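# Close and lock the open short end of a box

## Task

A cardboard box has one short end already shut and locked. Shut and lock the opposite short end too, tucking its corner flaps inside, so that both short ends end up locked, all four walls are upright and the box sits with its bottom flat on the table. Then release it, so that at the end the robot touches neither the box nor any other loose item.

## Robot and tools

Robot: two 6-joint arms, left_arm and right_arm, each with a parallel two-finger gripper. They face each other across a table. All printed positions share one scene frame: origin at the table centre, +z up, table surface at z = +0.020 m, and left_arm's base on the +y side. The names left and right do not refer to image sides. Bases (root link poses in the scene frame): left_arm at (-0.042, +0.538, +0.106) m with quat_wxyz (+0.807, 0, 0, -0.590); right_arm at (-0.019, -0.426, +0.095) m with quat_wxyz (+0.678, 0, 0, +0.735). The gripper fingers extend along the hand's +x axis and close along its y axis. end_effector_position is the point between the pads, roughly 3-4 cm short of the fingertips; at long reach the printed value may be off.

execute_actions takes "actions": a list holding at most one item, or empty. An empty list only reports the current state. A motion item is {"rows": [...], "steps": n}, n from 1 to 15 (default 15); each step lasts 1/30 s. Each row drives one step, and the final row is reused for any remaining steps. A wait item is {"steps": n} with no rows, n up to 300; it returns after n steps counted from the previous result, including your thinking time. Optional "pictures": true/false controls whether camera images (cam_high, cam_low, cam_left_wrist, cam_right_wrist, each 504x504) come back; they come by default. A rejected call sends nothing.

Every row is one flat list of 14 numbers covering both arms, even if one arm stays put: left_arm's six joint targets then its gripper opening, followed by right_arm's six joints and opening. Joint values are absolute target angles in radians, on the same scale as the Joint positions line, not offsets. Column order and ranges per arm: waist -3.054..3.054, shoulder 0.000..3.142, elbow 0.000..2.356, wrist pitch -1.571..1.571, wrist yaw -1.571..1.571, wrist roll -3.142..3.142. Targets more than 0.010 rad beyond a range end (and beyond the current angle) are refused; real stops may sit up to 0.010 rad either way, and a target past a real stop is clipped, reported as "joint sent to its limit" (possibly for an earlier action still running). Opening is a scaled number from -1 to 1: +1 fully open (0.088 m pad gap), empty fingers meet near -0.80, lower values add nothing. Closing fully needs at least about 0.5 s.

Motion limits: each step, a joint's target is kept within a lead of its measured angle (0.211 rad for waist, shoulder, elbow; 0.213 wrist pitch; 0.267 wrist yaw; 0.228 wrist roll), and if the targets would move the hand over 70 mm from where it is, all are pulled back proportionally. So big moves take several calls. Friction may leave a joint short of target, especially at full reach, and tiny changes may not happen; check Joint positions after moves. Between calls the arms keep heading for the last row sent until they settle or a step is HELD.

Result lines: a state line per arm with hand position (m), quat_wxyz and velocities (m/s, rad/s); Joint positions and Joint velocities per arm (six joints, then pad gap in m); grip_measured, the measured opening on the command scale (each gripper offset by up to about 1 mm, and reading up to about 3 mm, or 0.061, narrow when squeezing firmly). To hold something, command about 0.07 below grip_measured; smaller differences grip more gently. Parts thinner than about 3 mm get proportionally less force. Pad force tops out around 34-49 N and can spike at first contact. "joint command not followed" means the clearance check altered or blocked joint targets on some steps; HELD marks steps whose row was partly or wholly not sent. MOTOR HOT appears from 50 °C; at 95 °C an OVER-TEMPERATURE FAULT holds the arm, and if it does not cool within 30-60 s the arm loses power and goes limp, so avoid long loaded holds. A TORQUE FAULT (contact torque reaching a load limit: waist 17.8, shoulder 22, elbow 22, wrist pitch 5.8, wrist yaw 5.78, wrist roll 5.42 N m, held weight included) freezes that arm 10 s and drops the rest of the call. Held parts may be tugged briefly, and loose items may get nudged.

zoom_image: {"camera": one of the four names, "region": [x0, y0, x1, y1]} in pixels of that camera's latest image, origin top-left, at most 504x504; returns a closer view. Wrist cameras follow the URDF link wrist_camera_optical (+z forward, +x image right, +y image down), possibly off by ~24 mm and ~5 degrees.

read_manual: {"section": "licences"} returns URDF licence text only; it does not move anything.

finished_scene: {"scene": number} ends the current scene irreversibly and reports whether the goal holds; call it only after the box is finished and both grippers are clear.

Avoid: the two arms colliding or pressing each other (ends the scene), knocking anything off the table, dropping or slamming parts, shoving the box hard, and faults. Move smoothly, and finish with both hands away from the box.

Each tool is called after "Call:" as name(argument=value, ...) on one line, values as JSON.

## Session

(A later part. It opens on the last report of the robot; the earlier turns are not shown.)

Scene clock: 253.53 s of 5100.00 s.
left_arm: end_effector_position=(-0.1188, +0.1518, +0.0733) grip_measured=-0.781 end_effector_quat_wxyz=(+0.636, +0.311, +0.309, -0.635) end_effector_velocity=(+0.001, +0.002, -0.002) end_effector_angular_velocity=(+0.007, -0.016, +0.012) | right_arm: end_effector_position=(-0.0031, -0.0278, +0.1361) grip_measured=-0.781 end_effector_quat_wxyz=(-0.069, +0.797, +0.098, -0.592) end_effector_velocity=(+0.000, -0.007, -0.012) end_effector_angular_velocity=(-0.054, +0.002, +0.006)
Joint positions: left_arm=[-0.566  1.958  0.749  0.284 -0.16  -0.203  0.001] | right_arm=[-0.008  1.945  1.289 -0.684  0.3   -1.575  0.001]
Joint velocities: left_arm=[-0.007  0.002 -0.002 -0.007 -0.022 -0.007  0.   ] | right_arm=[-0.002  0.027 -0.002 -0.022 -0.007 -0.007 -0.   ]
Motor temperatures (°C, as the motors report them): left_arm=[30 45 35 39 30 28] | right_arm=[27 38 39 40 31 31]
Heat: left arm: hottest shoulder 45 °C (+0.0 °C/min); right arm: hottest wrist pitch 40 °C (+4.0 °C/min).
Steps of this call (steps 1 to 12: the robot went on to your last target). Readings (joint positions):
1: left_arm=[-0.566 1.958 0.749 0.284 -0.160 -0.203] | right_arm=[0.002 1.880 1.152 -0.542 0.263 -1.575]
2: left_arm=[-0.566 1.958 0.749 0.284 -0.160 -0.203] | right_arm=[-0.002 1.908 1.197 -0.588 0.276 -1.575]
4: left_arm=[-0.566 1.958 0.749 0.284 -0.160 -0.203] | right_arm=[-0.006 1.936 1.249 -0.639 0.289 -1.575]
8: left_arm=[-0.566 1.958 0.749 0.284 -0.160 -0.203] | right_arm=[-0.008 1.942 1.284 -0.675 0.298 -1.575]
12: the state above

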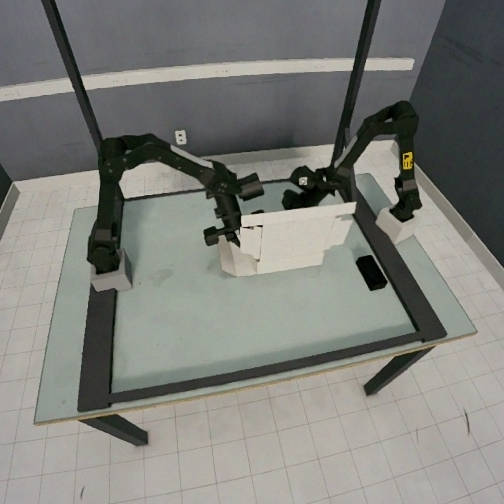

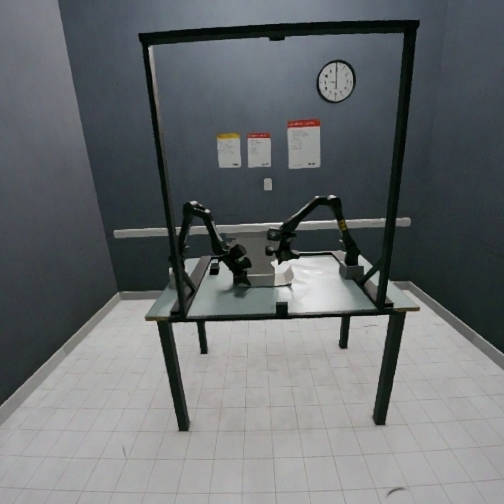

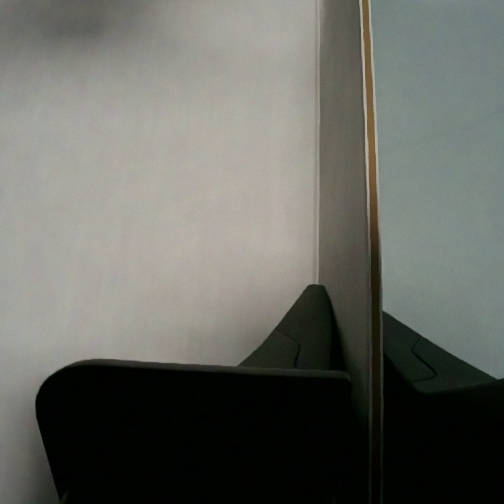

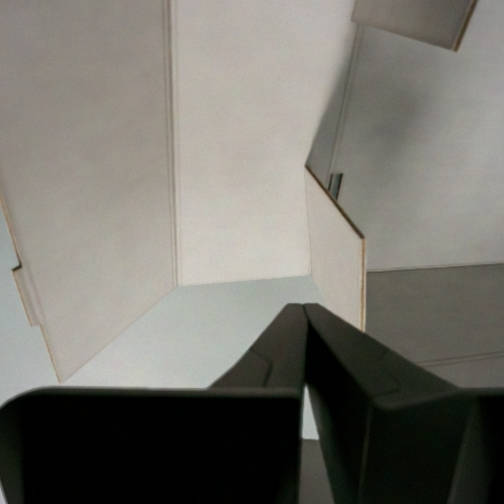

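Call:
execute_actions(actions=[])

Scene clock: 259.57 s of 5100.00 s.
left_arm: end_effector_position=(-0.1188, +0.1518, +0.0733) grip_measured=-0.781 end_effector_quat_wxyz=(+0.636, +0.311, +0.309, -0.635) end_effector_velocity=(-0.001, +0.002, +0.001) end_effector_angular_velocity=(+0.001, -0.002, +0.003) | right_arm: end_effector_position=(-0.0030, -0.0283, +0.1351) grip_measured=-0.781 end_effector_quat_wxyz=(-0.068, +0.797, +0.097, -0.592) end_effector_velocity=(-0.000, -0.001, -0.001) end_effector_angular_velocity=(-0.002, +0.012, -0.021)
Joint positions: left_arm=[-0.566  1.958  0.749  0.284 -0.16  -0.203  0.001] | right_arm=[-0.008  1.948  1.289 -0.686  0.3   -1.575  0.001]
Joint velocities: left_arm=[-0.007 -0.007 -0.002 -0.007 -0.007 -0.007  0.   ] | right_arm=[-0.002  0.002  0.002 -0.007 -0.007  0.022  0.   ]
Motor temperatures (°C, as the motors report them): left_arm=[30 45 35 38 30 28] | right_arm=[27 38 39 39 31 31]
Heat: left arm: hottest shoulder 45 °C (+0.0 °C/min); right arm: hottest elbow 39 °C (+3.0 °C/min).
Steps of this call (steps 1 to 30: the robot went on to your last target; steps 31 to 90: nothing new was sent; then 3.03 s passed at rest). Readings (joint positions):
1: left_arm=[-0.566 1.958 0.749 0.284 -0.160 -0.203] | right_arm=[-0.008 1.946 1.289 -0.685 0.300 -1.575]
2: left_arm=[-0.566 1.958 0.749 0.284 -0.160 -0.203] | right_arm=[-0.008 1.947 1.289 -0.685 0.300 -1.575]
4: left_arm=[-0.566 1.958 0.749 0.284 -0.160 -0.203] | right_arm=[-0.008 1.948 1.289 -0.686 0.300 -1.575]
8: left_arm=[-0.566 1.958 0.749 0.284 -0.160 -0.203] | right_arm=[-0.008 1.948 1.289 -0.686 0.300 -1.575]
90: the state above
All arms were judged still, so your last target was given up. Only a new action makes them travel on or press farther. Fingers that are still opening or closing keep moving.

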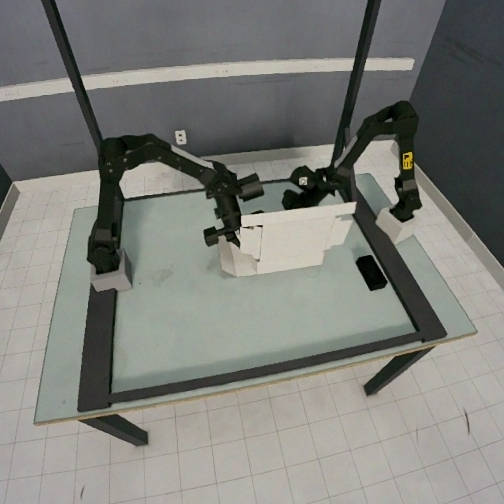

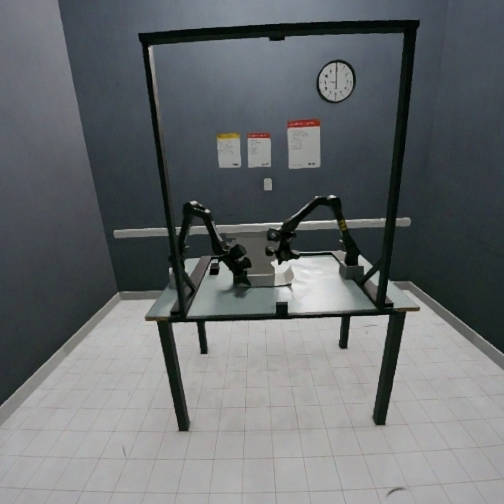

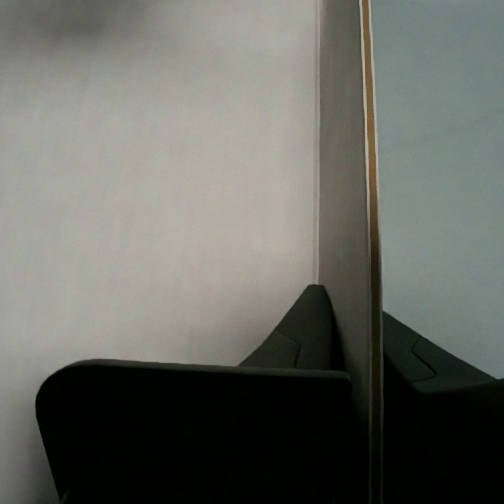

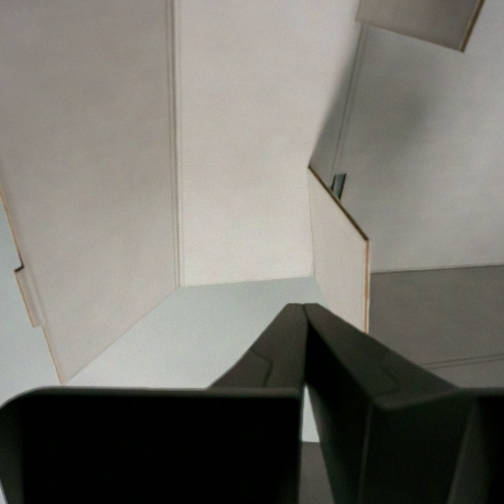

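Call:
execute_actions(actions=[{"rows": [[-0.564,1.95,0.753,0.284,-0.158,-0.202,-0.9,-0.006,2.031,1.216,-0.535,0.3,-1.57,-0.8]], "steps": 15}])

Scene clock: 262.00 s of 5100.00 s.
left_arm: end_effector_position=(-0.1188, +0.1518, +0.0733) grip_measured=-0.781 end_effector_quat_wxyz=(+0.636, +0.311, +0.309, -0.635) end_effector_velocity=(-0.000, -0.000, +0.000) end_effector_angular_velocity=(+0.004, +0.010, +0.004) | right_arm: end_effector_position=(-0.0031, -0.0263, +0.0939) grip_measured=-0.781 end_effector_quat_wxyz=(-0.069, +0.797, +0.098, -0.592) end_effector_velocity=(+0.002, -0.005, -0.000) end_effector_angular_velocity=(-0.023, -0.010, +0.003)
Joint positions: left_arm=[-0.566  1.958  0.749  0.284 -0.16  -0.203  0.001] | right_arm=[-0.008  2.027  1.221 -0.536  0.3   -1.575  0.001]
Joint velocities: left_arm=[ 0.002 -0.002  0.002 -0.007  0.007 -0.007 -0.   ] | right_arm=[-0.002 -0.002 -0.002 -0.022  0.007 -0.007 -0.   ]
Motor temperatures (°C, as the motors report them): left_arm=[30 45 35 38 30 28] | right_arm=[27 38 39 38 31 31]
Heat: left arm: hottest shoulder 45 °C (+0.0 °C/min); right arm: hottest elbow 39 °C (+3.0 °C/min).
Steps of this call (steps 1 to 58: nothing new was sent; steps 59 to 73: all 15 steps of this action). Readings (joint positions):
59: left_arm=[-0.566 1.958 0.749 0.284 -0.160 -0.203] | right_arm=[-0.008 1.955 1.283 -0.672 0.300 -1.575]
60: left_arm=[-0.566 1.958 0.749 0.284 -0.160 -0.203] | right_arm=[-0.008 1.962 1.270 -0.621 0.300 -1.575]
62: left_arm=[-0.566 1.958 0.749 0.284 -0.160 -0.203] | right_arm=[-0.008 1.990 1.254 -0.570 0.300 -1.575]
66: left_arm=[-0.566 1.958 0.749 0.284 -0.160 -0.203] | right_arm=[-0.008 2.026 1.222 -0.550 0.300 -1.575]
73: the state above

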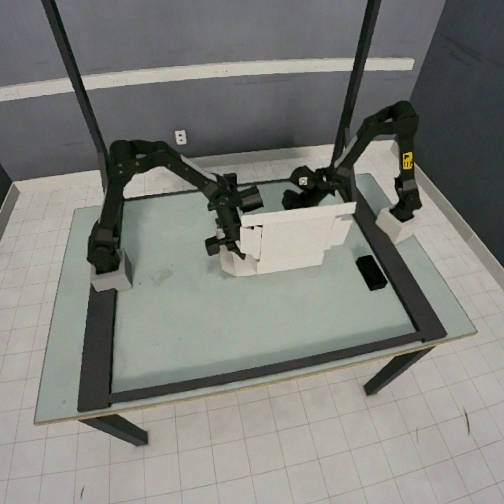

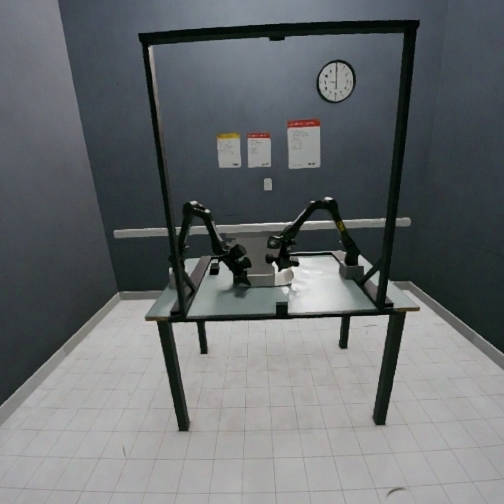

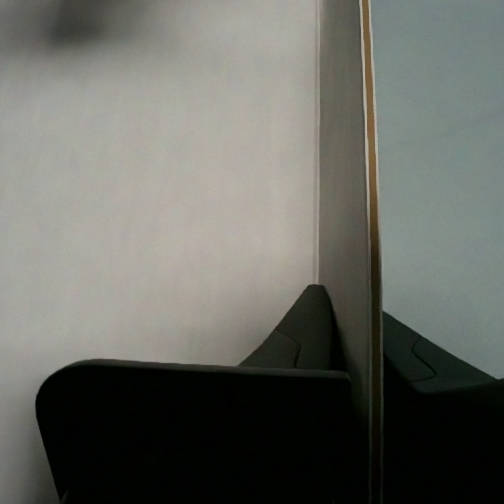

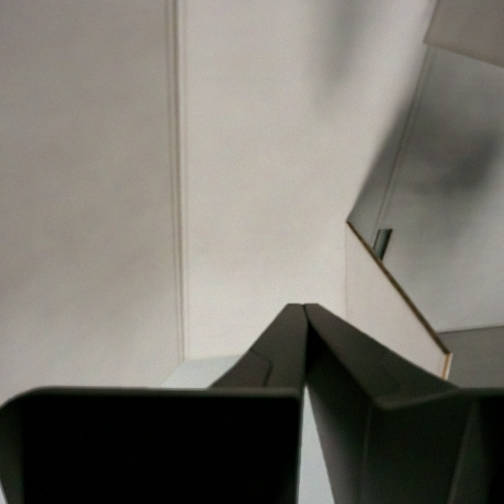

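Call:
execute_actions(actions=[{"rows": [[-0.564,1.95,0.753,0.284,-0.158,-0.202,-0.9,-0.008,2.065,1.27,-0.555,0.3,-1.57,-0.8],[-0.564,1.95,0.753,0.284,-0.158,-0.202,-0.9,-0.008,2.065,1.27,-0.555,0.3,-1.57,-0.8],[-0.564,1.95,0.753,0.284,-0.158,-0.202,-0.9,-0.008,2.065,1.27,-0.555,0.3,-1.57,-0.8],[-0.564,1.95,0.753,0.284,-0.158,-0.202,-0.9,-0.01,2.10,1.325,-0.577,0.3,-1.57,-0.8],[-0.564,1.95,0.753,0.284,-0.158,-0.202,-0.9,-0.01,2.10,1.325,-0.577,0.3,-1.57,-0.8],[-0.564,1.95,0.753,0.284,-0.158,-0.202,-0.9,-0.01,2.10,1.325,-0.577,0.3,-1.57,-0.8],[-0.564,1.95,0.753,0.284,-0.158,-0.202,-0.9,-0.012,2.135,1.38,-0.6,0.3,-1.57,-0.8],[-0.564,1.95,0.753,0.284,-0.158,-0.202,-0.9,-0.012,2.135,1.38,-0.6,0.3,-1.57,-0.8],[-0.564,1.95,0.753,0.284,-0.158,-0.202,-0.9,-0.012,2.135,1.38,-0.6,0.3,-1.57,-0.8],[-0.564,1.95,0.753,0.284,-0.158,-0.202,-0.9,-0.013,2.168,1.438,-0.62,0.3,-1.57,-0.8]], "steps": 15}])

Scene clock: 265.60 s of 5100.00 s.
left_arm: end_effector_position=(-0.1190, +0.1529, +0.0724) grip_measured=-0.781 end_effector_quat_wxyz=(+0.634, +0.313, +0.311, -0.635) end_effector_velocity=(+0.001, +0.002, -0.003) end_effector_angular_velocity=(+0.013, +0.016, +0.015) | right_arm: end_effector_position=(-0.0047, +0.0092, +0.0936) grip_measured=-0.781 end_effector_quat_wxyz=(-0.066, +0.797, +0.094, -0.592) end_effector_velocity=(-0.003, +0.012, -0.004) end_effector_angular_velocity=(-0.021, +0.022, -0.004)
Joint positions: left_arm=[-0.566  1.958  0.749  0.278 -0.157 -0.203  0.001] | right_arm=[-0.01   2.15   1.416 -0.618  0.3   -1.575  0.001]
Joint velocities: left_arm=[ 0.002  0.002 -0.002 -0.007  0.007 -0.022 -0.   ] | right_arm=[-0.002  0.061  0.09  -0.051 -0.022  0.007 -0.   ]
Motor temperatures (°C, as the motors report them): left_arm=[30 45 35 38 30 28] | right_arm=[27 38 39 38 31 31]
Heat: left arm: hottest shoulder 45 °C (+0.0 °C/min); right arm: hottest elbow 39 °C (+3.0 °C/min).
Steps of this call (steps 1 to 15: the robot went on to your last target; steps 16 to 90: nothing new was sent; then 0.10 s passed at rest; steps 91 to 105: all 15 steps of this action). Readings (joint positions):
91: left_arm=[-0.566 1.958 0.749 0.284 -0.160 -0.203] | right_arm=[-0.008 2.030 1.224 -0.539 0.300 -1.575]
92: left_arm=[-0.566 1.958 0.749 0.284 -0.160 -0.203] | right_arm=[-0.008 2.035 1.233 -0.546 0.300 -1.575]
94: left_arm=[-0.566 1.958 0.749 0.284 -0.160 -0.203] | right_arm=[-0.008 2.050 1.255 -0.554 0.300 -1.575]
98: left_arm=[-0.566 1.958 0.749 0.282 -0.158 -0.203] | right_arm=[-0.008 2.094 1.325 -0.589 0.300 -1.575]
105: the state above

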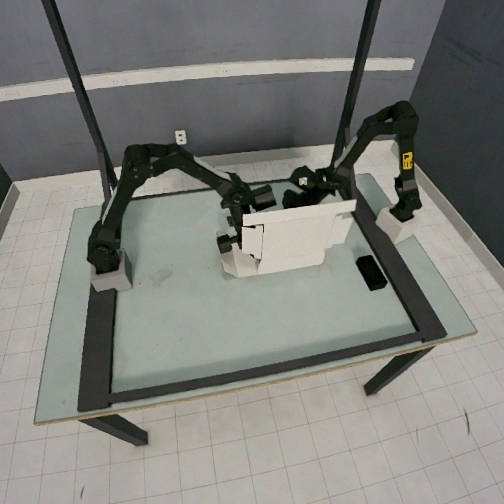

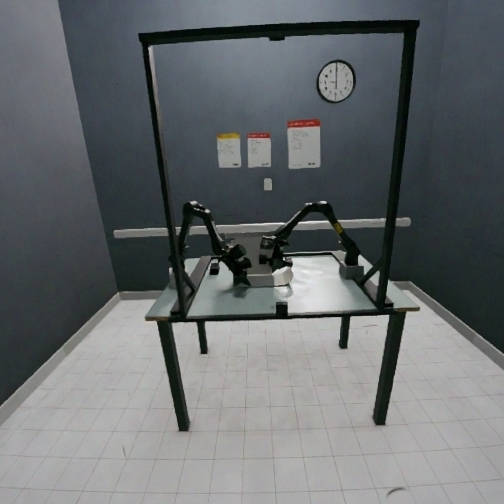

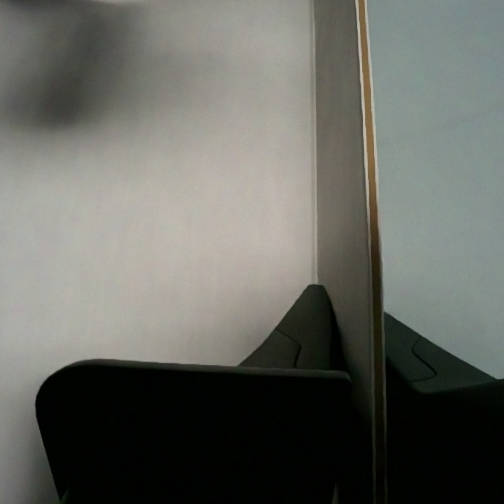

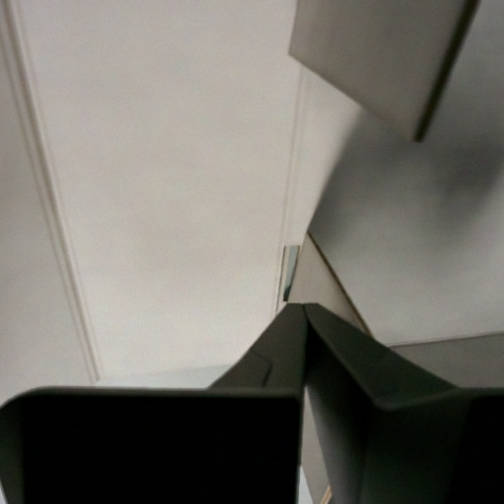

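Call:
execute_actions(actions=[{"rows": [[-0.564,1.95,0.753,0.284,-0.158,-0.202,-0.9,-0.01,2.10,1.325,-0.577,0.3,-1.57,-0.8],[-0.564,1.95,0.753,0.284,-0.158,-0.202,-0.9,-0.01,2.10,1.325,-0.577,0.3,-1.57,-0.8],[-0.564,1.95,0.753,0.284,-0.158,-0.202,-0.9,-0.01,2.10,1.325,-0.577,0.3,-1.57,-0.8],[-0.564,1.95,0.753,0.284,-0.158,-0.202,-0.9,-0.006,2.031,1.216,-0.535,0.3,-1.57,-0.8],[-0.564,1.95,0.753,0.284,-0.158,-0.202,-0.9,-0.006,2.031,1.216,-0.535,0.3,-1.57,-0.8],[-0.564,1.95,0.753,0.284,-0.158,-0.202,-0.9,-0.006,2.031,1.216,-0.535,0.3,-1.57,-0.8],[-0.564,1.95,0.753,0.284,-0.158,-0.202,-0.9,-0.006,2.031,1.216,-0.535,0.3,-1.57,-0.8],[-0.564,1.95,0.753,0.284,-0.158,-0.202,-0.9,0.03,2.025,1.22,-0.54,0.15,-1.57,-0.8],[-0.564,1.95,0.753,0.284,-0.158,-0.202,-0.9,0.03,2.025,1.22,-0.54,0.15,-1.57,-0.8],[-0.564,1.95,0.753,0.284,-0.158,-0.202,-0.9,0.03,2.025,1.22,-0.54,0.15,-1.57,-0.8],[-0.564,1.95,0.753,0.284,-0.158,-0.202,-0.9,0.07,2.02,1.225,-0.55,0.0,-1.57,-0.8]], "steps": 15}])

Scene clock: 274.43 s of 5100.00 s.
left_arm: end_effector_position=(-0.1190, +0.1523, +0.0729) grip_measured=-0.781 end_effector_quat_wxyz=(+0.635, +0.312, +0.310, -0.635) end_effector_velocity=(-0.002, +0.000, -0.001) end_effector_angular_velocity=(-0.001, +0.020, +0.011) | right_arm: end_effector_position=(-0.0716, -0.0288, +0.0878) grip_measured=-0.781 end_effector_quat_wxyz=(-0.029, +0.707, +0.131, -0.694) end_effector_velocity=(-0.169, -0.025, +0.017) end_effector_angular_velocity=(-0.038, +0.379, +0.360)
Joint positions: left_arm=[-0.566  1.958  0.749  0.281 -0.158 -0.203  0.001] | right_arm=[ 0.065  2.034  1.234 -0.546  0.035 -1.575  0.001]
Joint velocities: left_arm=[-0.002  0.002 -0.002  0.007  0.007 -0.022  0.   ] | right_arm=[ 0.281 -0.056 -0.002 -0.037 -0.388  0.007  0.   ]
Motor temperatures (°C, as the motors report them): left_arm=[30 46 35 39 30 28] | right_arm=[27 39 39 36 31 31]
Heat: left arm: hottest shoulder 46 °C (+1.0 °C/min); right arm: hottest shoulder 39 °C (+3.0 °C/min).
Steps of this call (steps 1 to 15: the robot went on to your last target; steps 16 to 90: nothing new was sent; then 5.33 s passed at rest; steps 91 to 105: all 15 steps of this action). Readings (joint positions):
91: left_arm=[-0.566 1.958 0.749 0.278 -0.157 -0.203] | right_arm=[-0.010 2.150 1.412 -0.612 0.300 -1.575]
92: left_arm=[-0.566 1.958 0.749 0.278 -0.158 -0.203] | right_arm=[-0.010 2.140 1.391 -0.596 0.300 -1.575]
94: left_arm=[-0.566 1.958 0.749 0.281 -0.158 -0.203] | right_arm=[-0.010 2.116 1.345 -0.578 0.300 -1.575]
98: left_arm=[-0.566 1.958 0.749 0.281 -0.158 -0.203] | right_arm=[-0.010 2.058 1.244 -0.553 0.285 -1.575]
105: the state above

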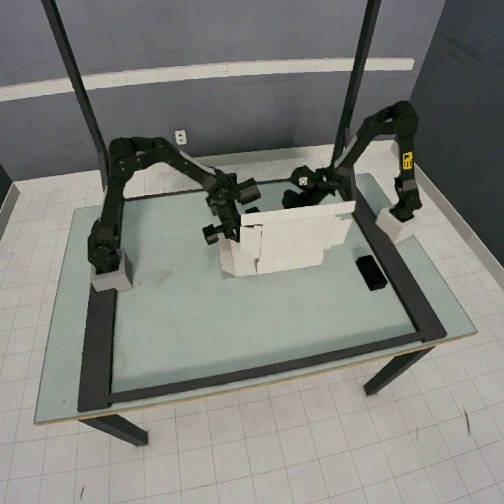

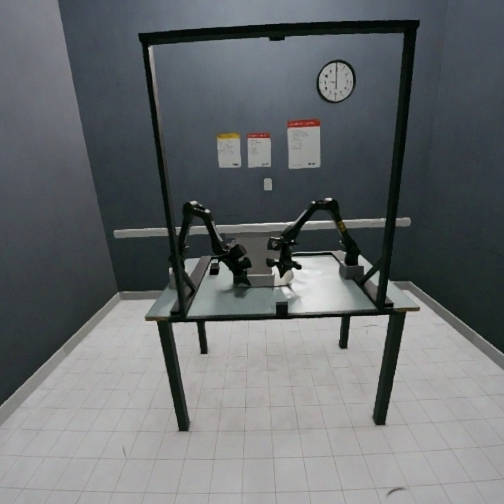

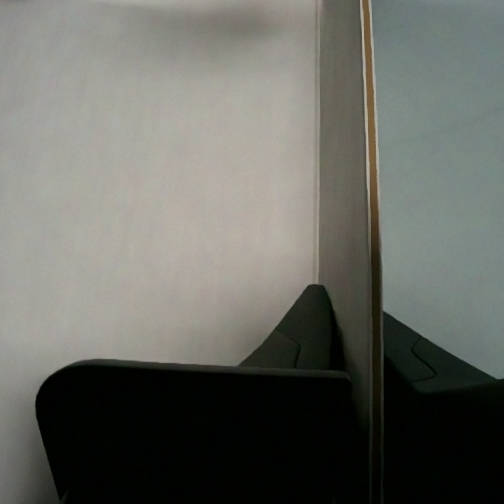

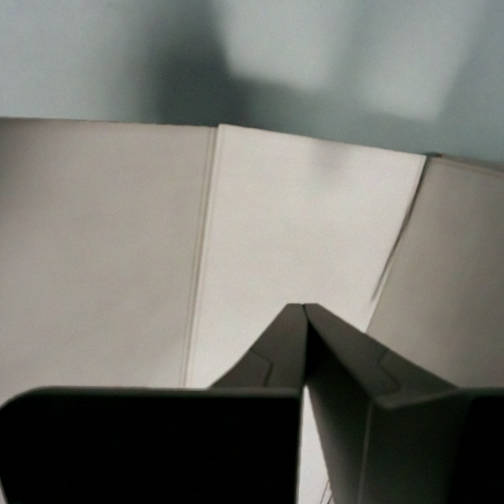

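Call:
execute_actions(actions=[{"rows": [[-0.564,1.95,0.753,0.284,-0.158,-0.202,-0.9,0.07,2.055,1.275,-0.565,0.0,-1.57,-0.8],[-0.564,1.95,0.753,0.284,-0.158,-0.202,-0.9,0.07,2.055,1.275,-0.565,0.0,-1.57,-0.8],[-0.564,1.95,0.753,0.284,-0.158,-0.202,-0.9,0.07,2.055,1.275,-0.565,0.0,-1.57,-0.8],[-0.564,1.95,0.753,0.284,-0.158,-0.202,-0.9,0.065,2.09,1.33,-0.587,0.0,-1.57,-0.8],[-0.564,1.95,0.753,0.284,-0.158,-0.202,-0.9,0.065,2.09,1.33,-0.587,0.0,-1.57,-0.8],[-0.564,1.95,0.753,0.284,-0.158,-0.202,-0.9,0.065,2.09,1.33,-0.587,0.0,-1.57,-0.8],[-0.564,1.95,0.753,0.284,-0.158,-0.202,-0.9,0.06,2.125,1.385,-0.61,0.0,-1.57,-0.8],[-0.564,1.95,0.753,0.284,-0.158,-0.202,-0.9,0.06,2.125,1.385,-0.61,0.0,-1.57,-0.8],[-0.564,1.95,0.753,0.284,-0.158,-0.202,-0.9,0.06,2.125,1.385,-0.61,0.0,-1.57,-0.8],[-0.564,1.95,0.753,0.284,-0.158,-0.202,-0.9,0.06,2.158,1.443,-0.63,0.0,-1.57,-0.8]], "steps": 15}])

Scene clock: 277.83 s of 5100.00 s.
left_arm: end_effector_position=(-0.1190, +0.1523, +0.0728) grip_measured=-0.781 end_effector_quat_wxyz=(+0.635, +0.312, +0.310, -0.635) end_effector_velocity=(-0.002, -0.000, +0.001) end_effector_angular_velocity=(-0.006, +0.003, -0.013) | right_arm: end_effector_position=(-0.0798, +0.0056, +0.0929) grip_measured=-0.781 end_effector_quat_wxyz=(+0.029, -0.696, -0.132, +0.705) end_effector_velocity=(-0.004, +0.012, +0.010) end_effector_angular_velocity=(-0.003, +0.005, +0.011)
Joint positions: left_arm=[-0.566  1.958  0.749  0.281 -0.158 -0.203  0.001] | right_arm=[ 0.061  2.138  1.423 -0.627  0.004 -1.575  0.001]
Joint velocities: left_arm=[-0.002 -0.002 -0.002  0.007  0.007  0.007 -0.   ] | right_arm=[ 0.002  0.027  0.09  -0.066 -0.007 -0.007 -0.   ]
Motor temperatures (°C, as the motors report them): left_arm=[30 46 35 39 30 28] | right_arm=[27 39 39 36 31 31]
Heat: left arm: hottest shoulder 46 °C (+1.0 °C/min); right arm: hottest shoulder 39 °C (+3.0 °C/min).
Steps of this call (steps 1 to 30: the robot went on to your last target; steps 31 to 87: nothing new was sent; steps 88 to 102: all 15 steps of this action). Readings (joint positions):
88: left_arm=[-0.566 1.958 0.749 0.281 -0.158 -0.203] | right_arm=[0.074 2.032 1.236 -0.551 0.005 -1.575]
89: left_arm=[-0.566 1.958 0.749 0.281 -0.158 -0.203] | right_arm=[0.074 2.034 1.242 -0.558 0.005 -1.575]
91: left_arm=[-0.566 1.958 0.749 0.281 -0.158 -0.203] | right_arm=[0.073 2.042 1.259 -0.565 0.005 -1.575]
95: left_arm=[-0.566 1.958 0.749 0.281 -0.158 -0.203] | right_arm=[0.069 2.082 1.331 -0.593 0.004 -1.575]
102: the state above

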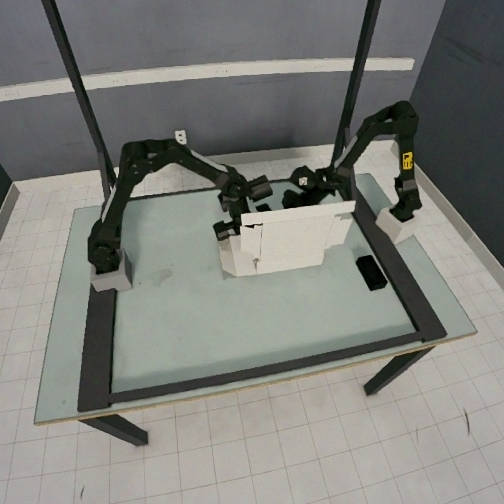

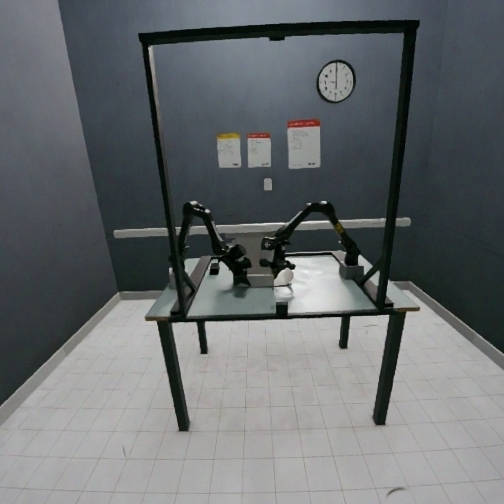

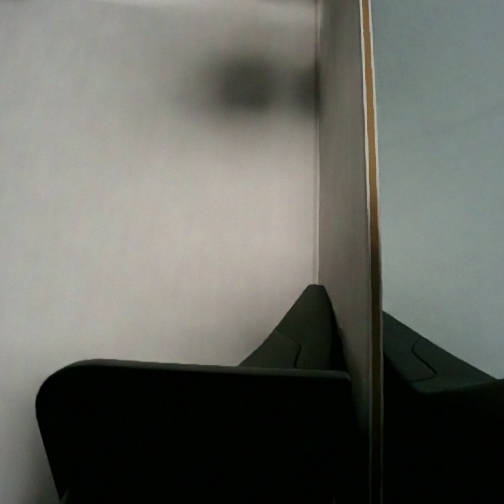

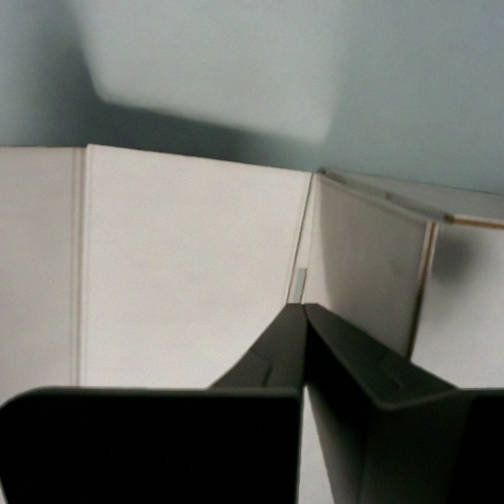

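Call:
execute_actions(actions=[{"rows": [[-0.564,1.95,0.753,0.284,-0.158,-0.202,-0.9,0.05,2.05,1.33,-0.63,0.0,-1.57,-0.8],[-0.564,1.95,0.753,0.284,-0.158,-0.202,-0.9,0.05,2.05,1.33,-0.63,0.0,-1.57,-0.8],[-0.564,1.95,0.753,0.284,-0.158,-0.202,-0.9,0.05,2.05,1.33,-0.63,0.0,-1.57,-0.8],[-0.564,1.95,0.753,0.284,-0.158,-0.202,-0.9,0.02,1.93,1.32,-0.74,0.0,-1.57,-0.8],[-0.564,1.95,0.753,0.284,-0.158,-0.202,-0.9,0.02,1.93,1.32,-0.74,0.0,-1.57,-0.8],[-0.564,1.95,0.753,0.284,-0.158,-0.202,-0.9,0.02,1.93,1.32,-0.74,0.0,-1.57,-0.8],[-0.564,1.95,0.753,0.284,-0.158,-0.202,-0.9,0.0,1.88,1.36,-0.83,0.0,-1.57,-0.8]], "steps": 15}])

Scene clock: 282.23 s of 5100.00 s.
left_arm: end_effector_position=(-0.1190, +0.1523, +0.0728) grip_measured=-0.781 end_effector_quat_wxyz=(+0.635, +0.312, +0.310, -0.635) end_effector_velocity=(-0.004, +0.003, -0.001) end_effector_angular_velocity=(+0.012, +0.020, -0.010) | right_arm: end_effector_position=(-0.0499, -0.0347, +0.1685) grip_measured=-0.781 end_effector_quat_wxyz=(+0.052, -0.700, -0.111, +0.704) end_effector_velocity=(+0.002, -0.027, -0.006) end_effector_angular_velocity=(-0.125, -0.001, -0.008)
Joint positions: left_arm=[-0.566  1.958  0.749  0.281 -0.158 -0.203  0.001] | right_arm=[ 0.     1.878  1.361 -0.823  0.003 -1.575  0.001]
Joint velocities: left_arm=[-0.002 -0.002 -0.002 -0.007  0.022 -0.007 -0.   ] | right_arm=[-0.002 -0.002 -0.002 -0.125 -0.007  0.007 -0.   ]
Motor temperatures (°C, as the motors report them): left_arm=[30 46 35 39 30 28] | right_arm=[27 40 39 36 31 31]
Heat: left arm: hottest shoulder 46 °C (+1.0 °C/min); right arm: hottest shoulder 40 °C (+3.0 °C/min).
Steps of this call (steps 1 to 15: the robot went on to your last target; steps 16 to 90: nothing new was sent; then 0.90 s passed at rest; steps 91 to 105: all 15 steps of this action). Readings (joint positions):
91: left_arm=[-0.566 1.958 0.749 0.281 -0.158 -0.203] | right_arm=[0.061 2.137 1.422 -0.627 0.004 -1.575]
92: left_arm=[-0.566 1.958 0.749 0.281 -0.158 -0.203] | right_arm=[0.060 2.122 1.400 -0.621 0.004 -1.575]
94: left_arm=[-0.566 1.958 0.749 0.281 -0.158 -0.203] | right_arm=[0.056 2.079 1.363 -0.644 0.003 -1.575]
98: left_arm=[-0.566 1.958 0.749 0.281 -0.158 -0.203] | right_arm=[0.025 1.961 1.336 -0.758 0.003 -1.575]
105: the state above

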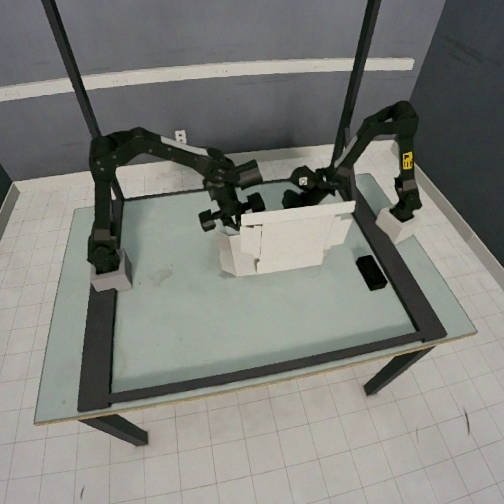

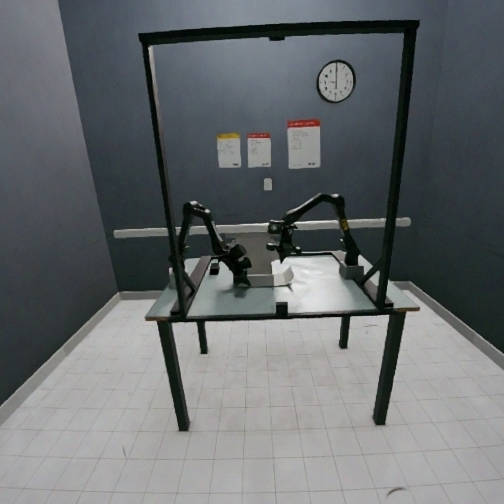

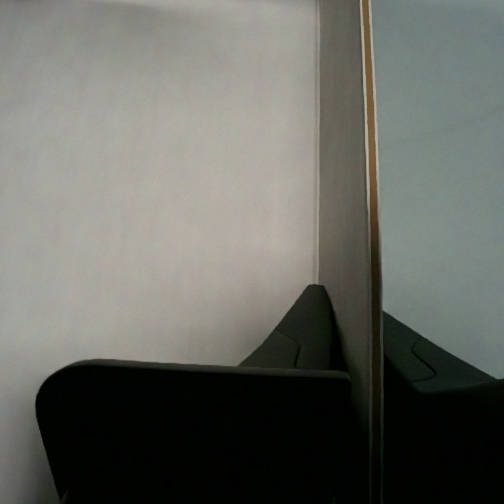

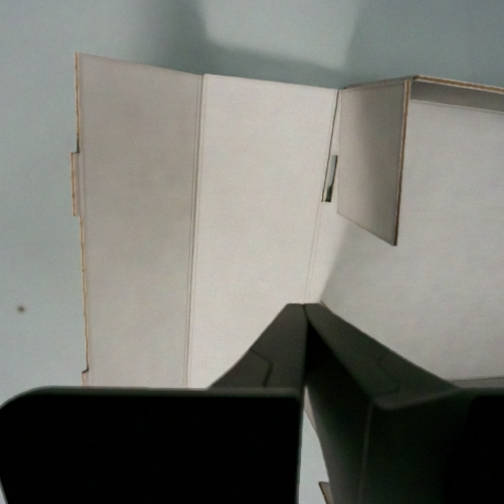

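Call:
execute_actions(actions=[{"rows": [[-0.564,1.95,0.753,0.284,-0.158,-0.202,-0.9,0.02,1.75,1.11,-0.55,0.0,-1.57,1],[-0.564,1.95,0.753,0.284,-0.158,-0.202,-0.9,0.02,1.75,1.11,-0.55,0.0,-1.57,1],[-0.564,1.95,0.753,0.284,-0.158,-0.202,-0.9,0.02,1.75,1.11,-0.55,0.0,-1.57,1],[-0.564,1.95,0.753,0.284,-0.158,-0.202,-0.9,0.03,1.62,0.87,-0.27,0.0,-1.57,1],[-0.564,1.95,0.753,0.284,-0.158,-0.202,-0.9,0.03,1.62,0.87,-0.27,0.0,-1.57,1],[-0.564,1.95,0.753,0.284,-0.158,-0.202,-0.9,0.03,1.62,0.87,-0.27,0.0,-1.57,1],[-0.564,1.95,0.753,0.284,-0.158,-0.202,-0.9,0.04,1.49,0.62,0.0,0.0,-1.57,1],[-0.564,1.95,0.753,0.284,-0.158,-0.202,-0.9,0.04,1.49,0.62,0.0,0.0,-1.57,1],[-0.564,1.95,0.753,0.284,-0.158,-0.202,-0.9,0.04,1.49,0.62,0.0,0.0,-1.57,1],[-0.564,1.95,0.753,0.284,-0.158,-0.202,-0.9,0.04,1.36,0.38,0.28,0.0,-1.57,1]], "steps": 15}], pictures=false)

Call:
execute_actions(actions=[{"rows": [[-0.564,1.95,0.753,0.284,-0.158,-0.202,-0.9,0.04,1.36,0.3,0.36,0.0,-1.57,1],[-0.564,1.95,0.753,0.284,-0.158,-0.202,-0.9,0.04,1.36,0.3,0.36,0.0,-1.57,1],[-0.564,1.95,0.753,0.284,-0.158,-0.202,-0.9,0.04,1.36,0.3,0.36,0.0,-1.57,1],[-0.564,1.95,0.753,0.284,-0.158,-0.202,-0.9,0.04,1.48,0.25,0.53,0.0,-1.57,1],[-0.564,1.95,0.753,0.284,-0.158,-0.202,-0.9,0.04,1.48,0.25,0.53,0.0,-1.57,1],[-0.564,1.95,0.753,0.284,-0.158,-0.202,-0.9,0.04,1.48,0.25,0.53,0.0,-1.57,1],[-0.564,1.95,0.753,0.284,-0.158,-0.202,-0.9,0.04,1.48,0.25,0.53,0.0,-1.57,1],[-0.564,1.95,0.753,0.284,-0.158,-0.202,-0.9,0.04,1.595,0.24,0.648,0.0,-1.57,1]], "steps": 15}])

Scene clock: 291.47 s of 5100.00 s.
left_arm: end_effector_position=(-0.1190, +0.1523, +0.0728) grip_measured=-0.781 end_effector_quat_wxyz=(+0.635, +0.312, +0.310, -0.635) end_effector_velocity=(+0.003, +0.001, -0.000) end_effector_angular_velocity=(+0.003, -0.005, +0.028) | right_arm: end_effector_position=(-0.0575, -0.0903, +0.1698) grip_measured=+0.908 end_effector_quat_wxyz=(+0.238, -0.634, -0.316, +0.664) end_effector_velocity=(+0.021, -0.183, -0.244) end_effector_angular_velocity=(+0.392, +0.035, +0.018)
Joint positions: left_arm=[-0.566  1.958  0.749  0.281 -0.158 -0.203  0.001] | right_arm=[ 0.036  1.372  0.561  0.046  0.003 -1.574  0.083]
Joint velocities: left_arm=[-0.002 -0.002 -0.002 -0.007 -0.022 -0.022 -0.   ] | right_arm=[-0.002 -0.212 -1.6    1.78  -0.007 -0.022  0.104]
Motor temperatures (°C, as the motors report them): left_arm=[30 46 35 39 30 28] | right_arm=[27 40 39 35 31 31]
Heat: left arm: hottest shoulder 46 °C (+1.0 °C/min); right arm: hottest shoulder 40 °C (+4.0 °C/min).
Steps of this call (steps 1 to 15: the robot went on to your last target; steps 16 to 90: nothing new was sent; then 5.73 s passed at rest; steps 91 to 105: all 15 steps of this action). Readings (joint positions):
91: left_arm=[-0.566 1.958 0.749 0.281 -0.158 -0.203] | right_arm=[0.000 1.865 1.333 -0.788 0.003 -1.575]
92: left_arm=[-0.566 1.958 0.749 0.281 -0.158 -0.203] | right_arm=[0.003 1.836 1.276 -0.712 0.003 -1.574]
94: left_arm=[-0.566 1.958 0.749 0.281 -0.158 -0.203] | right_arm=[0.010 1.774 1.175 -0.626 0.003 -1.574]
98: left_arm=[-0.566 1.958 0.749 0.281 -0.158 -0.203] | right_arm=[0.028 1.615 0.945 -0.384 0.003 -1.574]
105: the state above

Scene clock: 291.97 s of 5100.00 s.
left_arm: end_effector_position=(-0.1190, +0.1523, +0.0728) grip_measured=-0.781 end_effector_quat_wxyz=(+0.635, +0.312, +0.310, -0.635) end_effector_velocity=(+0.001, +0.002, -0.001) end_effector_angular_velocity=(+0.006, -0.012, -0.004) | right_arm: end_effector_position=(-0.0539, -0.1220, +0.0975) grip_measured=+1.000 end_effector_quat_wxyz=(+0.259, -0.624, -0.336, +0.656) end_effector_velocity=(+0.000, +0.007, +0.001) end_effector_angular_velocity=(+0.055, +0.017, -0.006)
Joint positions: left_arm=[-0.566  1.958  0.749  0.281 -0.158 -0.203  0.001] | right_arm=[ 0.036  1.583  0.248  0.634  0.003 -1.574  0.088]
Joint velocities: left_arm=[-0.002 -0.002 -0.002 -0.007 -0.007  0.007 -0.   ] | right_arm=[-0.007  0.056 -0.012  0.125 -0.007  0.007  0.   ]
Motor temperatures (°C, as the motors report them): left_arm=[30 46 35 39 30 28] | right_arm=[27 40 39 35 31 31]
Heat: left arm: hottest shoulder 46 °C (+1.0 °C/min); right arm: hottest shoulder 40 °C (+4.0 °C/min).
Steps of this call (steps 1 to 15: all 15 steps of this action). Readings (joint positions):
1: left_arm=[-0.566 1.958 0.749 0.281 -0.158 -0.203] | right_arm=[0.036 1.368 0.507 0.105 0.003 -1.574]
2: left_arm=[-0.566 1.958 0.749 0.281 -0.158 -0.203] | right_arm=[0.036 1.367 0.452 0.162 0.003 -1.574]
4: left_arm=[-0.566 1.958 0.749 0.281 -0.158 -0.203] | right_arm=[0.036 1.379 0.356 0.264 0.003 -1.574]
8: left_arm=[-0.566 1.958 0.749 0.281 -0.158 -0.203] | right_arm=[0.036 1.475 0.268 0.474 0.003 -1.574]
15: the state above

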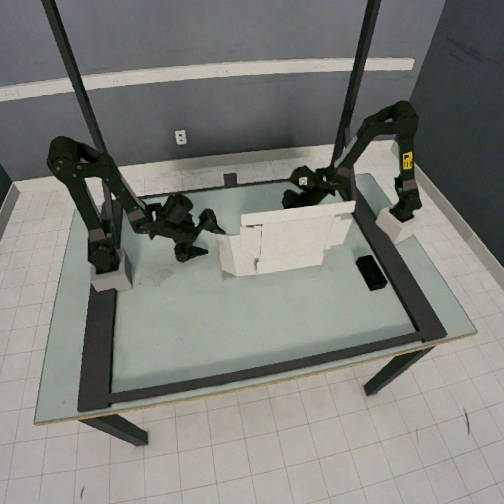

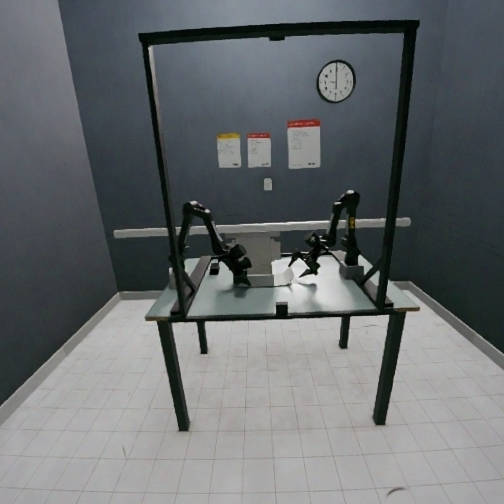

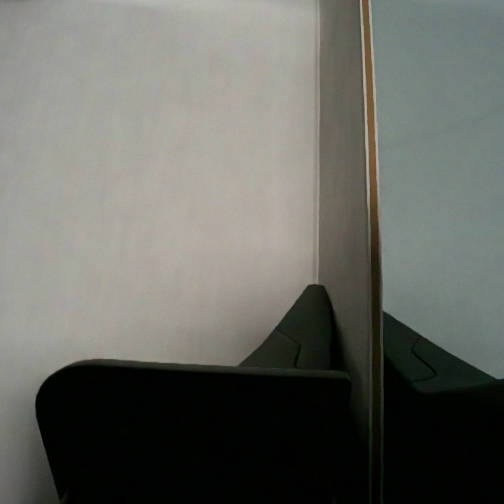

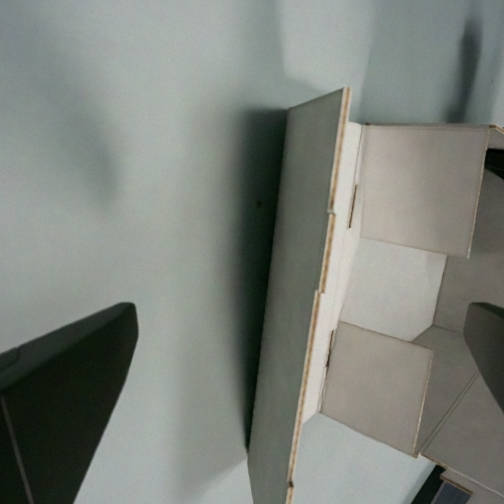

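Both flaps in. Scoop now.

Call:
execute_actions(actions=[{"rows": [[-0.564,1.95,0.753,0.284,-0.158,-0.202,-0.9,0.04,1.65,0.30,0.645,0.0,-1.57,1],[-0.564,1.95,0.753,0.284,-0.158,-0.202,-0.9,0.04,1.65,0.30,0.645,0.0,-1.57,1],[-0.564,1.95,0.753,0.284,-0.158,-0.202,-0.9,0.04,1.65,0.30,0.645,0.0,-1.57,1],[-0.564,1.95,0.753,0.284,-0.158,-0.202,-0.9,0.04,1.70,0.36,0.64,0.0,-1.57,1],[-0.564,1.95,0.753,0.284,-0.158,-0.202,-0.9,0.04,1.70,0.36,0.64,0.0,-1.57,1],[-0.564,1.95,0.753,0.284,-0.158,-0.202,-0.9,0.04,1.70,0.36,0.64,0.0,-1.57,1],[-0.564,1.95,0.753,0.284,-0.158,-0.202,-0.9,0.04,1.775,0.44,0.637,0.0,-1.57,1],[-0.564,1.95,0.753,0.284,-0.158,-0.202,-0.9,0.04,1.775,0.44,0.637,0.0,-1.57,1],[-0.564,1.95,0.753,0.284,-0.158,-0.202,-0.9,0.04,1.775,0.44,0.637,0.0,-1.57,1],[-0.564,1.95,0.753,0.284,-0.158,-0.202,-0.9,0.04,1.845,0.515,0.634,0.0,-1.57,1]], "steps": 15}])

Scene clock: 295.57 s of 5100.00 s.
left_arm: end_effector_position=(-0.1190, +0.1523, +0.0728) grip_measured=-0.781 end_effector_quat_wxyz=(+0.635, +0.312, +0.310, -0.635) end_effector_velocity=(-0.001, +0.004, -0.001) end_effector_angular_velocity=(+0.015, -0.006, +0.003) | right_arm: end_effector_position=(-0.0617, -0.0551, +0.0923) grip_measured=+1.000 end_effector_quat_wxyz=(+0.264, -0.622, -0.340, +0.654) end_effector_velocity=(-0.003, +0.024, -0.005) end_effector_angular_velocity=(-0.007, -0.002, +0.008)
Joint positions: left_arm=[-0.566  1.958  0.749  0.281 -0.158 -0.203  0.001] | right_arm=[ 0.036  1.826  0.5    0.638  0.003 -1.574  0.088]
Joint velocities: left_arm=[-0.007 -0.007 -0.002 -0.022 -0.007 -0.007 -0.   ] | right_arm=[-0.002  0.085  0.1   -0.022 -0.007 -0.007  0.   ]
Motor temperatures (°C, as the motors report them): left_arm=[30 46 35 39 30 28] | right_arm=[27 39 38 35 31 31]
Heat: left arm: hottest shoulder 46 °C (+1.0 °C/min); right arm: hottest shoulder 39 °C (+2.0 °C/min).
Steps of this call (steps 1 to 30: the robot went on to your last target; steps 31 to 90: nothing new was sent; then 0.10 s passed at rest; steps 91 to 105: all 15 steps of this action). Readings (joint positions):
91: left_arm=[-0.566 1.958 0.749 0.281 -0.158 -0.203] | right_arm=[0.036 1.593 0.251 0.646 0.003 -1.574]
92: left_arm=[-0.566 1.958 0.749 0.281 -0.158 -0.203] | right_arm=[0.036 1.605 0.260 0.646 0.003 -1.574]
94: left_arm=[-0.566 1.958 0.749 0.281 -0.158 -0.203] | right_arm=[0.036 1.635 0.283 0.645 0.003 -1.574]
98: left_arm=[-0.566 1.958 0.749 0.281 -0.158 -0.203] | right_arm=[0.036 1.710 0.367 0.640 0.003 -1.574]
105: the state above

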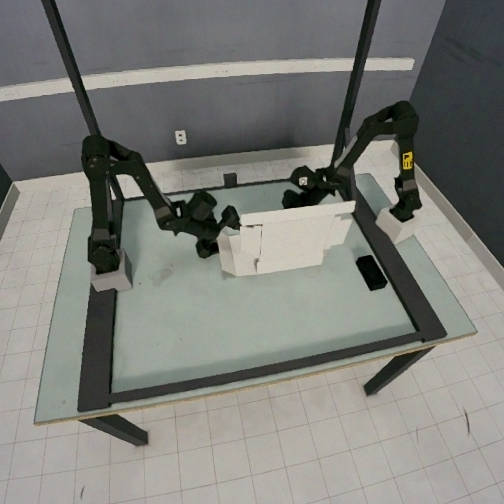

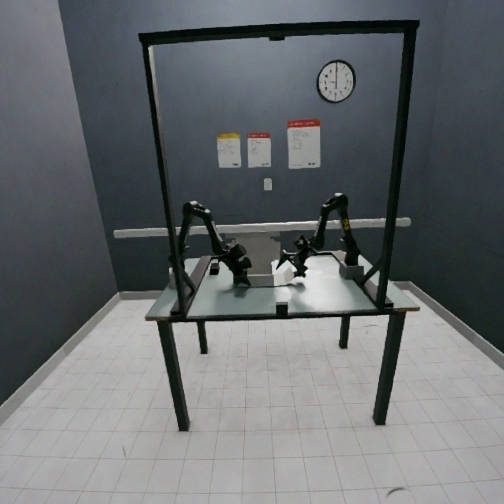

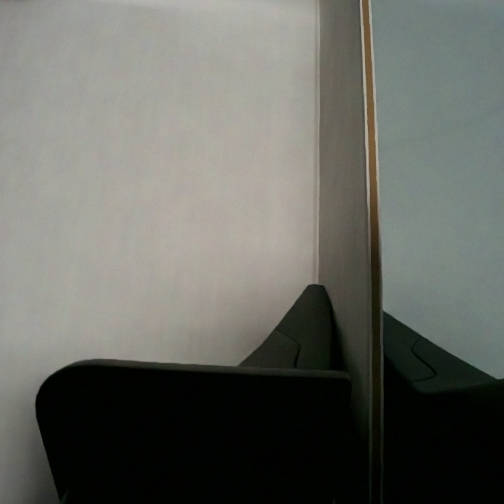

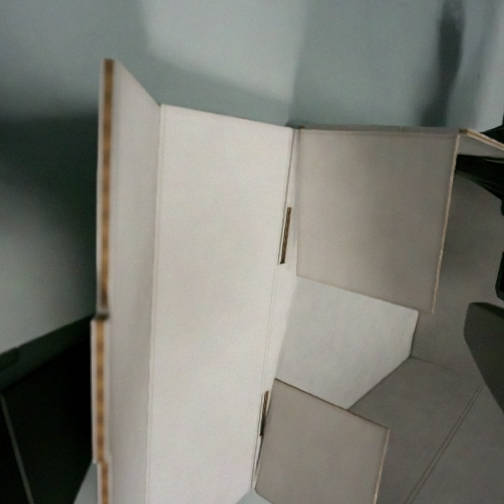

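Call:
zoom_image(camera="cam_low", region=[220, 220, 340, 310])

Region (220, 220, 340, 310) of cam_low's 504x504 image, scaled by 4.200, with more detail than that image has; it fills the top 378 rows of this view, and the rest is white.

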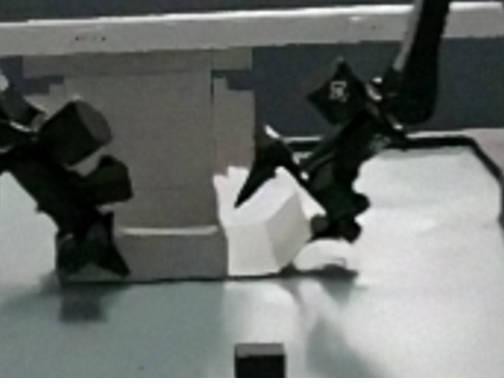

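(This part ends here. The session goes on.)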